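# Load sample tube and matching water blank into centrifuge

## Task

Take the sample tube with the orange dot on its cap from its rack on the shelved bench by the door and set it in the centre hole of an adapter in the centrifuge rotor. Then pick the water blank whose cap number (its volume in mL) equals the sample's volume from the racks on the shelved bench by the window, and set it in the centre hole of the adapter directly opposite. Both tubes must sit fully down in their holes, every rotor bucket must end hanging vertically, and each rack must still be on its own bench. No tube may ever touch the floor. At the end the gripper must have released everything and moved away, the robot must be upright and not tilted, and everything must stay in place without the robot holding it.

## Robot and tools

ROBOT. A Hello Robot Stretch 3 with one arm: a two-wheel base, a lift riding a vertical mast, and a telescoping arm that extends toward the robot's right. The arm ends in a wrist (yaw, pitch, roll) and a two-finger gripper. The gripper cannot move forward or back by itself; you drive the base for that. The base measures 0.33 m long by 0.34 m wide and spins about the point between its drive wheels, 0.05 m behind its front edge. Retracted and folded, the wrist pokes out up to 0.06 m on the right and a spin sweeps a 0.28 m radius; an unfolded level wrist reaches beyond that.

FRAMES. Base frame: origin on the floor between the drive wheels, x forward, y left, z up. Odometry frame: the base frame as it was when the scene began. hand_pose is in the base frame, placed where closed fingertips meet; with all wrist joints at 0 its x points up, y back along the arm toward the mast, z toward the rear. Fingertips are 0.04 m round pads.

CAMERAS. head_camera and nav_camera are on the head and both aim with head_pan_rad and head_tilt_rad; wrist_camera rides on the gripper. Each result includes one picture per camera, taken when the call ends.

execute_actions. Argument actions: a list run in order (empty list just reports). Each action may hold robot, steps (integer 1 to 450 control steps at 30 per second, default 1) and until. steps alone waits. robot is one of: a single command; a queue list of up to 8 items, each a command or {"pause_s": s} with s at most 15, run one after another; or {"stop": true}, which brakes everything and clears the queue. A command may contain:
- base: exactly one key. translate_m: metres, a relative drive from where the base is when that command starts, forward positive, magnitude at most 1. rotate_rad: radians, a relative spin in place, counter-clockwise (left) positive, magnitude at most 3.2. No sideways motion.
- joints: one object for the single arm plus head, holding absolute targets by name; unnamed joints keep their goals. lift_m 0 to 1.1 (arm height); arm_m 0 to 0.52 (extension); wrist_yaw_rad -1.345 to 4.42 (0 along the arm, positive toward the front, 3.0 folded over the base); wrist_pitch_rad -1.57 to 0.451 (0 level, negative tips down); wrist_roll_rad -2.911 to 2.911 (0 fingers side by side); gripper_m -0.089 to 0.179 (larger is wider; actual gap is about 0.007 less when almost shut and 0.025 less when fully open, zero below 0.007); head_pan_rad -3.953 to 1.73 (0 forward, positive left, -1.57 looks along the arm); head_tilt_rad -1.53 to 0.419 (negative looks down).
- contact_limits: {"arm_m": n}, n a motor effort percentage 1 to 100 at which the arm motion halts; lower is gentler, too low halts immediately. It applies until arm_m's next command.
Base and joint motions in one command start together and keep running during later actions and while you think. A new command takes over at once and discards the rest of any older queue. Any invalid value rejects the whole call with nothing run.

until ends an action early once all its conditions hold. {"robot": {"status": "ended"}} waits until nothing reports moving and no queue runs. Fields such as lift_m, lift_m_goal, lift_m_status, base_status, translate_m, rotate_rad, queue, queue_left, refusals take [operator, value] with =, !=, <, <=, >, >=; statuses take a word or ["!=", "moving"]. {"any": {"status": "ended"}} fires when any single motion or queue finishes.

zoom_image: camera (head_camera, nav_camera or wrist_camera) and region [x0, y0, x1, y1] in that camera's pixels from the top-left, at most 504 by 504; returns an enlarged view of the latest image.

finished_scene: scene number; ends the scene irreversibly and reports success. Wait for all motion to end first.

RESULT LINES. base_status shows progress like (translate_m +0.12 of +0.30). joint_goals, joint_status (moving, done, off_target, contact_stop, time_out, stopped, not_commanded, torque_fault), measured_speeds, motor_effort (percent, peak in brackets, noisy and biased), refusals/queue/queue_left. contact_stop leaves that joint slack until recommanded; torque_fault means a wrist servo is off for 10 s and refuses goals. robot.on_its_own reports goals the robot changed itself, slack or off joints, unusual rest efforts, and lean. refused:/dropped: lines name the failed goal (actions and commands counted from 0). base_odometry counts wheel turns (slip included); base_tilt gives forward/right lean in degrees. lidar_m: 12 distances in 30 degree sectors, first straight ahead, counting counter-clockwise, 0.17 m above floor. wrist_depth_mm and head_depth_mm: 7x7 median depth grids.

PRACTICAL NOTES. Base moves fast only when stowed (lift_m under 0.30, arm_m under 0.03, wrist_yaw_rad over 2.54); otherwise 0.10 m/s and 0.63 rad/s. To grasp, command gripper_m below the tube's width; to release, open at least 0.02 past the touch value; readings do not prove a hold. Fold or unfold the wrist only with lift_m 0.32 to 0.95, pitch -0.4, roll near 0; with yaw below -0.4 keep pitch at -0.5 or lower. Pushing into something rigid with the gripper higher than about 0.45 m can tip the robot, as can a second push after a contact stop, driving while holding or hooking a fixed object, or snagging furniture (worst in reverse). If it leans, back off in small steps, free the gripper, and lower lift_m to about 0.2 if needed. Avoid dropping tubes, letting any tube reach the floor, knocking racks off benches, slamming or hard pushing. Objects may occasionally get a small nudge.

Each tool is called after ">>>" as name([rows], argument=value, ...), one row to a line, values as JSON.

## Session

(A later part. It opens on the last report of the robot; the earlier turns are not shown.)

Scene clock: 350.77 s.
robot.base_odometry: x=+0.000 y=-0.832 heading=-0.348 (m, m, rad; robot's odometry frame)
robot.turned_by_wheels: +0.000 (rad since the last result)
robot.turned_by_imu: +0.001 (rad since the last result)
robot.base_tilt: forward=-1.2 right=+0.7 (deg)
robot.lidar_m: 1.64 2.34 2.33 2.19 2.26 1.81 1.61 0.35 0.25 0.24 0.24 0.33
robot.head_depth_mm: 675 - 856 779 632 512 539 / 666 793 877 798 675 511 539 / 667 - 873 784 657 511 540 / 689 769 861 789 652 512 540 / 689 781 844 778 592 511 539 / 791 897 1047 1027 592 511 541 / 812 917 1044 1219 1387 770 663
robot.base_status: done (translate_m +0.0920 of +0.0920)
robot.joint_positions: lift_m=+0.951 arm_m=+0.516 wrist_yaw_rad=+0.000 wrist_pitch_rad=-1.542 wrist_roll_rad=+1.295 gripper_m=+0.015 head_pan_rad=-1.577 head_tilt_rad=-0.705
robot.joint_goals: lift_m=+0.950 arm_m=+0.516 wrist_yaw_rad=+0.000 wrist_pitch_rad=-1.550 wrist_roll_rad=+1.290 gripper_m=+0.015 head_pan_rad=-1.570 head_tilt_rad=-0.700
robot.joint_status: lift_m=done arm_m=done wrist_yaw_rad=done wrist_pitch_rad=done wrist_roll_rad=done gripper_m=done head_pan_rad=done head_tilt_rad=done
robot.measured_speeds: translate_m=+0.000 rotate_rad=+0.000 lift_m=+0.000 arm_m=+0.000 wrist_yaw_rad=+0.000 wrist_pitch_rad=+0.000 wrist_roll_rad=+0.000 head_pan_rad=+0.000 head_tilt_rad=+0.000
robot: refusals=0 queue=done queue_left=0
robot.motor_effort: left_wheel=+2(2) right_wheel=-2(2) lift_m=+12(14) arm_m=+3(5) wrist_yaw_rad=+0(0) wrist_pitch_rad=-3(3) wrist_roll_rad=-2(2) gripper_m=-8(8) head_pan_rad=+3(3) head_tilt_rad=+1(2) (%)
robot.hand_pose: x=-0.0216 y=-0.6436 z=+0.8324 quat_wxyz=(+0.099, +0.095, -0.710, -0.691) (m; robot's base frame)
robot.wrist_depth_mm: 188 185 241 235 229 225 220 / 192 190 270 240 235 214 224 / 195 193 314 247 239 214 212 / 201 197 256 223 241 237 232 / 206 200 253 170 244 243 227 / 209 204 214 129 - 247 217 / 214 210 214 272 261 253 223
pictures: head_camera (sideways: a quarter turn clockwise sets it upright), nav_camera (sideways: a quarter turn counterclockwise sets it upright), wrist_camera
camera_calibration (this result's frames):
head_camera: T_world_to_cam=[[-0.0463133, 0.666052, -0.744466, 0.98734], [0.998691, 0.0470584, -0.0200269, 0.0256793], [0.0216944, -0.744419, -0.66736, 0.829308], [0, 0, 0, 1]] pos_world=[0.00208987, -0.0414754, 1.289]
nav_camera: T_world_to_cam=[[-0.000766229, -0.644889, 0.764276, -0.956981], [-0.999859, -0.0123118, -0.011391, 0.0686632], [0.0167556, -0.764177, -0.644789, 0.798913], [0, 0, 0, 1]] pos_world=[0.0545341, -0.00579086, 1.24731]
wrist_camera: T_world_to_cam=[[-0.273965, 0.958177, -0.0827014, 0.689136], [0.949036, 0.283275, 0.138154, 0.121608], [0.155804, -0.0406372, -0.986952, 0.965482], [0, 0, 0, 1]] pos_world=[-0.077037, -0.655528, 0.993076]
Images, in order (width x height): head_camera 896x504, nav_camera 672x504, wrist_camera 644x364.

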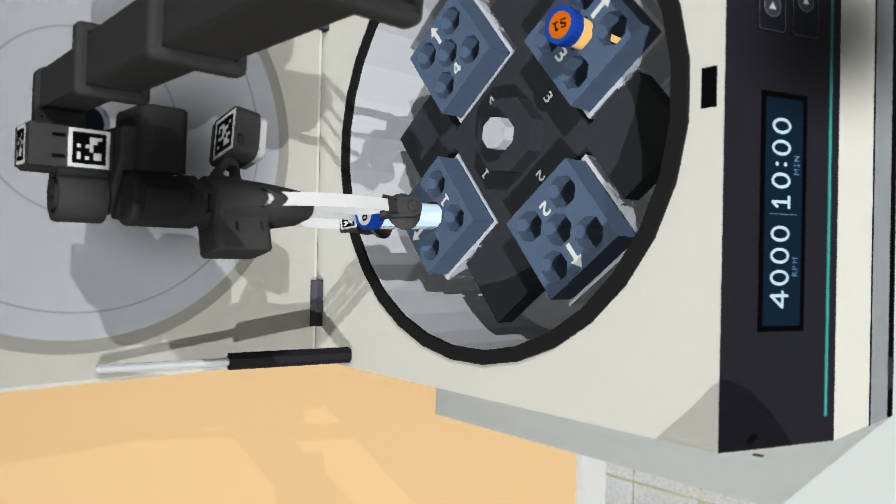

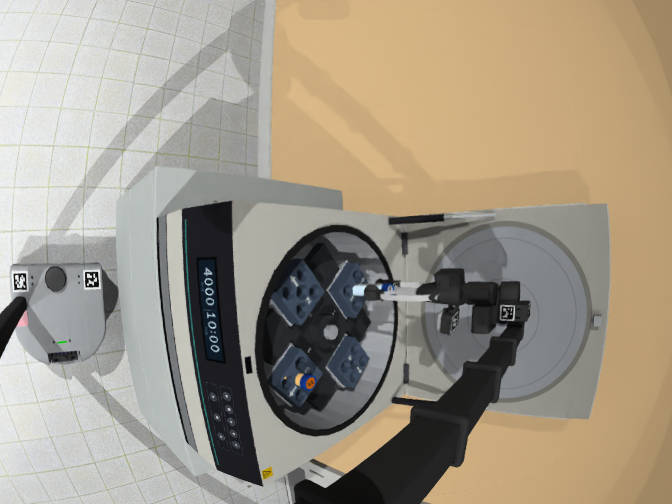

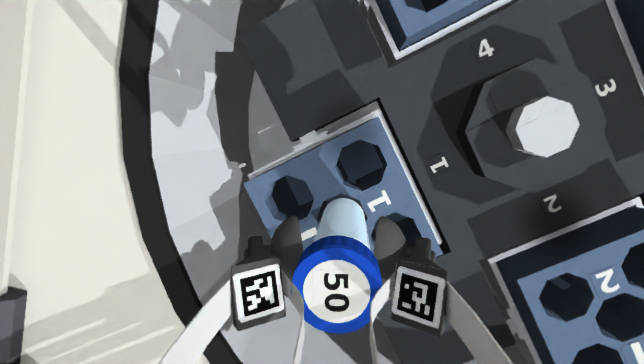

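Tip seems in the hole. Continue; watch for wrist hitting the lid.

>>> execute_actions([
  {"robot":{"joints":{"lift_m":0.905}},"steps":450,"until":{"robot":{"status":"ended"}}},
  {"robot":[{"joints":{"gripper_m":0.06}},{"pause_s":0.7},{"joints":{"lift_m":1.02}}],"steps":450,"until":{"robot":{"queue":["!=","running"]}}},
])

>>> zoom_image(camera="head_camera", region=[380,0,680,310])

Scene clock: 357.73 s.
robot.base_odometry: x=+0.000 y=-0.832 heading=-0.348 (m, m, rad; robot's odometry frame)
robot.turned_by_wheels: +0.000 (rad since the last result)
robot.turned_by_imu: +0.001 (rad since the last result)
robot.base_tilt: forward=-1.1 right=+0.6 (deg)
robot.lidar_m: 1.64 2.34 2.33 2.19 2.26 1.81 1.61 0.35 0.25 0.24 0.24 0.33
robot.head_depth_mm: 711 777 856 796 633 512 540 / 710 796 872 801 674 511 540 / - 803 874 784 658 512 540 / 682 796 860 786 652 511 541 / 690 780 844 777 595 512 539 / 789 900 1052 1033 592 513 541 / 813 918 1044 1225 1385 773 665
robot.base_status: done (translate_m +0.0920 of +0.0920)
robot.joint_positions: lift_m=+1.019 arm_m=+0.516 wrist_yaw_rad=+0.000 wrist_pitch_rad=-1.550 wrist_roll_rad=+1.295 gripper_m=+0.060 head_pan_rad=-1.577 head_tilt_rad=-0.705
robot.joint_goals: lift_m=+1.020 arm_m=+0.516 wrist_yaw_rad=+0.000 wrist_pitch_rad=-1.550 wrist_roll_rad=+1.290 gripper_m=+0.060 head_pan_rad=-1.570 head_tilt_rad=-0.700
robot.joint_status: lift_m=done arm_m=done wrist_yaw_rad=done wrist_pitch_rad=done wrist_roll_rad=done gripper_m=done head_pan_rad=done head_tilt_rad=done
robot.measured_speeds: translate_m=+0.000 rotate_rad=+0.000 lift_m=+0.000 arm_m=+0.000 wrist_yaw_rad=+0.000 wrist_pitch_rad=+0.000 wrist_roll_rad=+0.000 head_pan_rad=+0.000 head_tilt_rad=+0.000
robot: refusals=0 queue=done queue_left=0
robot.motor_effort: left_wheel=+1(2) right_wheel=-1(3) lift_m=+31(34) arm_m=+5(4) wrist_yaw_rad=+0(0) wrist_pitch_rad=+0(3) wrist_roll_rad=-2(2) gripper_m=+1(78) head_pan_rad=+2(2) head_tilt_rad=+1(2) (%)
robot.hand_pose: x=-0.0216 y=-0.6415 z=+0.9015 quat_wxyz=(+0.098, +0.096, -0.707, -0.694) (m; robot's base frame)
robot.wrist_depth_mm: 199 250 277 306 276 290 265 / 207 254 310 308 301 292 274 / 216 262 320 313 306 281 294 / 225 268 309 294 310 307 300 / 235 274 272 299 318 295 301 / 249 280 - 374 330 299 290 / 261 287 281 297 352 333 310
pictures: head_camera (sideways: a quarter turn clockwise sets it upright), nav_camera (sideways: a quarter turn counterclockwise sets it upright), wrist_camera
replaced: robot.lift_m: its motion had ended contact_stop
camera_calibration (this result's frames):
head_camera: T_world_to_cam=[[-0.0463138, 0.666048, -0.744469, 0.987344], [0.998691, 0.047059, -0.0200271, 0.0256797], [0.0216949, -0.744423, -0.667356, 0.829303], [0, 0, 0, 1]] pos_world=[0.0020899, -0.0414755, 1.289]
nav_camera: T_world_to_cam=[[-0.000765743, -0.644885, 0.764279, -0.956985], [-0.999859, -0.0123126, -0.011391, 0.0686631], [0.0167561, -0.76418, -0.644785, 0.798907], [0, 0, 0, 1]] pos_world=[0.0545341, -0.00579111, 1.24731]
wrist_camera: T_world_to_cam=[[-0.27396, 0.958821, -0.0748807, 0.686209], [0.949037, 0.282134, 0.140462, 0.108657], [0.155805, -0.0325833, -0.98725, 1.0392], [0, 0, 0, 1]] pos_world=[-0.0770369, -0.654747, 1.06207]
Images, in order (width x height): head_camera 896x504, nav_camera 672x504, wrist_camera 644x364.

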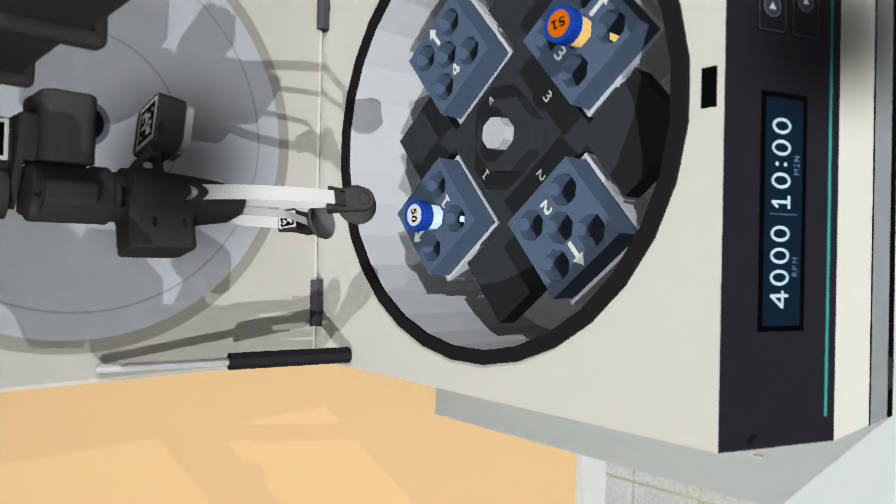

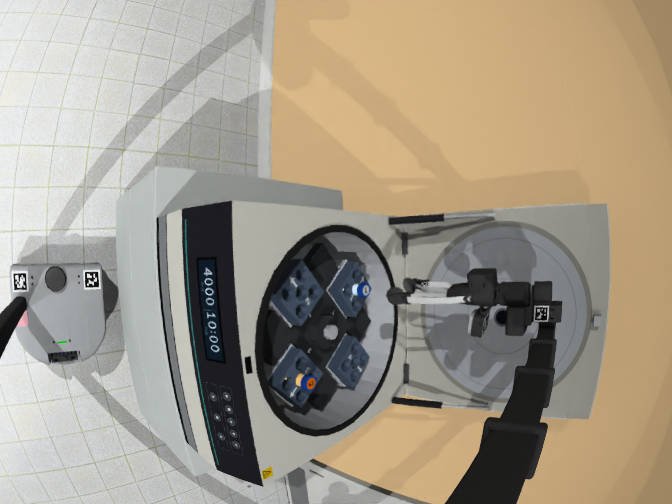

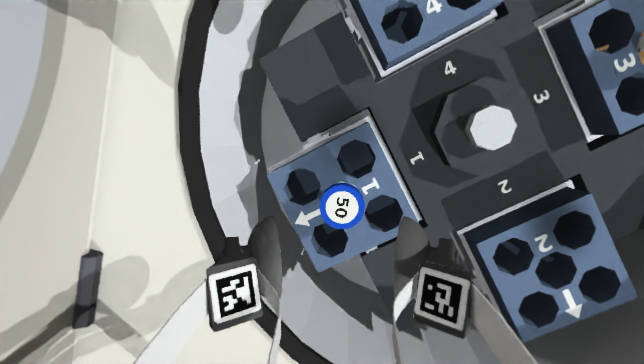

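Region (380, 0, 680, 310) of head_camera's 896x504 image, scaled by 1.626, with more detail than that image has; it fills the left 488 columns of this view, and the rest is white.

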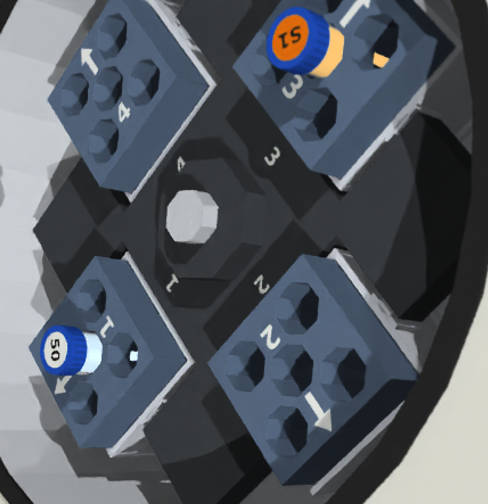

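>>> execute_actions([
  {"robot":{"joints":{"lift_m":1.09,"arm_m":0.0}},"steps":450,"until":{"robot":{"status":"ended"}}},
])

>>> finished_scene(scene=1)

Scene clock: 365.30 s.
robot.base_odometry: x=+0.000 y=-0.832 heading=-0.348 (m, m, rad; robot's odometry frame)
robot.turned_by_wheels: +0.000 (rad since the last result)
robot.turned_by_imu: +0.001 (rad since the last result)
robot.base_tilt: forward=-1.1 right=+0.7 (deg)
robot.lidar_m: 1.64 2.35 2.33 2.19 2.26 1.81 1.61 0.35 0.25 0.24 0.24 0.33
robot.head_depth_mm: - - - - - - 559 / - - - - - - - / - 761 - - - - - / 690 782 860 800 - - 593 / 690 783 847 780 732 - 564 / 789 900 1045 1030 600 512 541 / 813 919 1047 1216 1385 775 664
robot.base_status: done (translate_m +0.0920 of +0.0920)
robot.joint_positions: lift_m=+1.089 arm_m=+0.000 wrist_yaw_rad=+0.000 wrist_pitch_rad=-1.550 wrist_roll_rad=+1.295 gripper_m=+0.060 head_pan_rad=-1.577 head_tilt_rad=-0.704
robot.joint_goals: lift_m=+1.090 arm_m=+0.000 wrist_yaw_rad=+0.000 wrist_pitch_rad=-1.550 wrist_roll_rad=+1.290 gripper_m=+0.060 head_pan_rad=-1.570 head_tilt_rad=-0.700
robot.joint_status: lift_m=done arm_m=done wrist_yaw_rad=done wrist_pitch_rad=done wrist_roll_rad=done gripper_m=done head_pan_rad=done head_tilt_rad=done
robot.measured_speeds: translate_m=+0.000 rotate_rad=+0.000 lift_m=+0.000 arm_m=+0.000 wrist_yaw_rad=+0.000 wrist_pitch_rad=+0.000 wrist_roll_rad=+0.000 head_pan_rad=+0.000 head_tilt_rad=+0.000
robot: refusals=0 queue=done queue_left=0
robot.motor_effort: left_wheel=+1(1) right_wheel=-1(1) lift_m=+31(31) arm_m=-5(6) wrist_yaw_rad=-1(0) wrist_pitch_rad=-1(0) wrist_roll_rad=-2(2) gripper_m=+0(0) head_pan_rad=+2(3) head_tilt_rad=+1(1) (%)
robot.hand_pose: x=-0.0216 y=-0.1265 z=+0.9715 quat_wxyz=(+0.099, +0.096, -0.707, -0.693) (m; robot's base frame)
robot.wrist_depth_mm: 392 386 338 663 - - - / 382 393 360 835 - - - / 388 336 378 837 - - - / 435 342 403 - - - - / 357 354 405 - - - - / 953 365 - - - - - / - - - - - - -
pictures: head_camera (sideways: a quarter turn clockwise sets it upright), nav_camera (sideways: a quarter turn counterclockwise sets it upright), wrist_camera
camera_calibration (this result's frames):
head_camera: T_world_to_cam=[[-0.0464352, 0.665886, -0.744607, 0.987524], [0.998683, 0.0472355, -0.0200382, 0.0256941], [0.0218288, -0.744557, -0.667202, 0.829102], [0, 0, 0, 1]] pos_world=[0.00209739, -0.0414788, 1.28901]
nav_camera: T_world_to_cam=[[-0.000648097, -0.644727, 0.764412, -0.957159], [-0.999857, -0.0124959, -0.0113871, 0.0686581], [0.0168936, -0.76431, -0.644627, 0.798701], [0, 0, 0, 1]] pos_world=[0.054535, -0.00579363, 1.24731]
wrist_camera: T_world_to_cam=[[-0.274403, 0.958628, -0.0757323, 0.198442], [0.948907, 0.282697, 0.14021, -0.0461539], [0.155818, -0.033389, -0.987221, 1.12494], [0, 0, 0, 1]] pos_world=[-0.0770373, -0.139624, 1.13206]
Images, in order (width x height): head_camera 896x504, nav_camera 672x504, wrist_camera 644x364.

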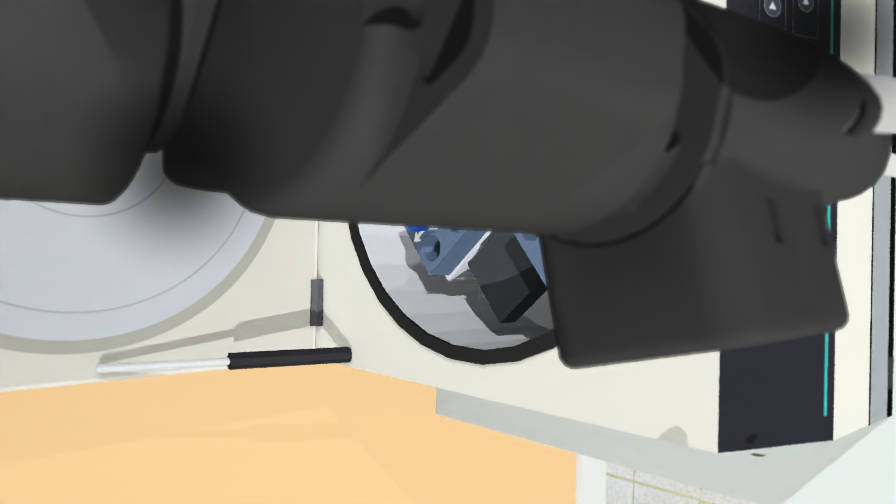

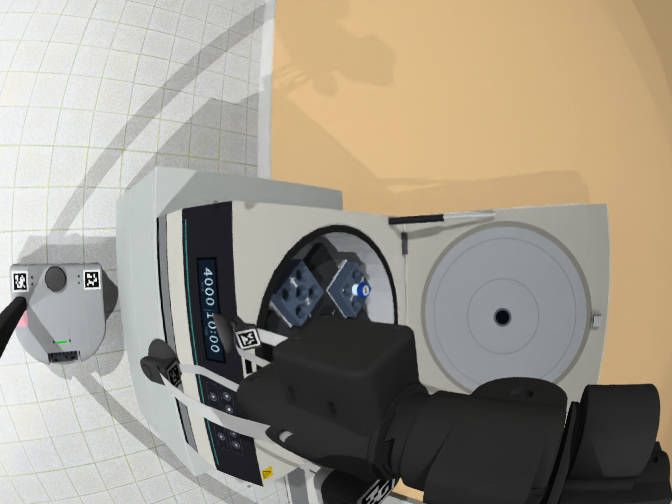

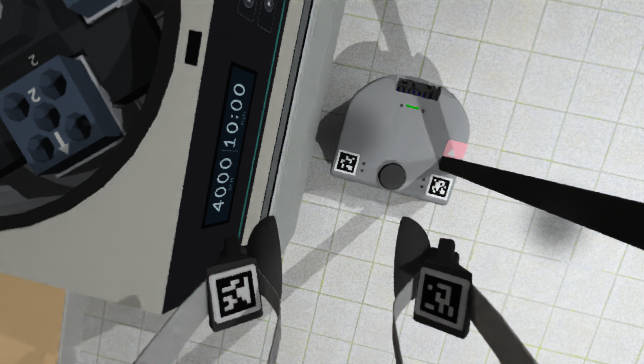

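The scene is finished: the task was done.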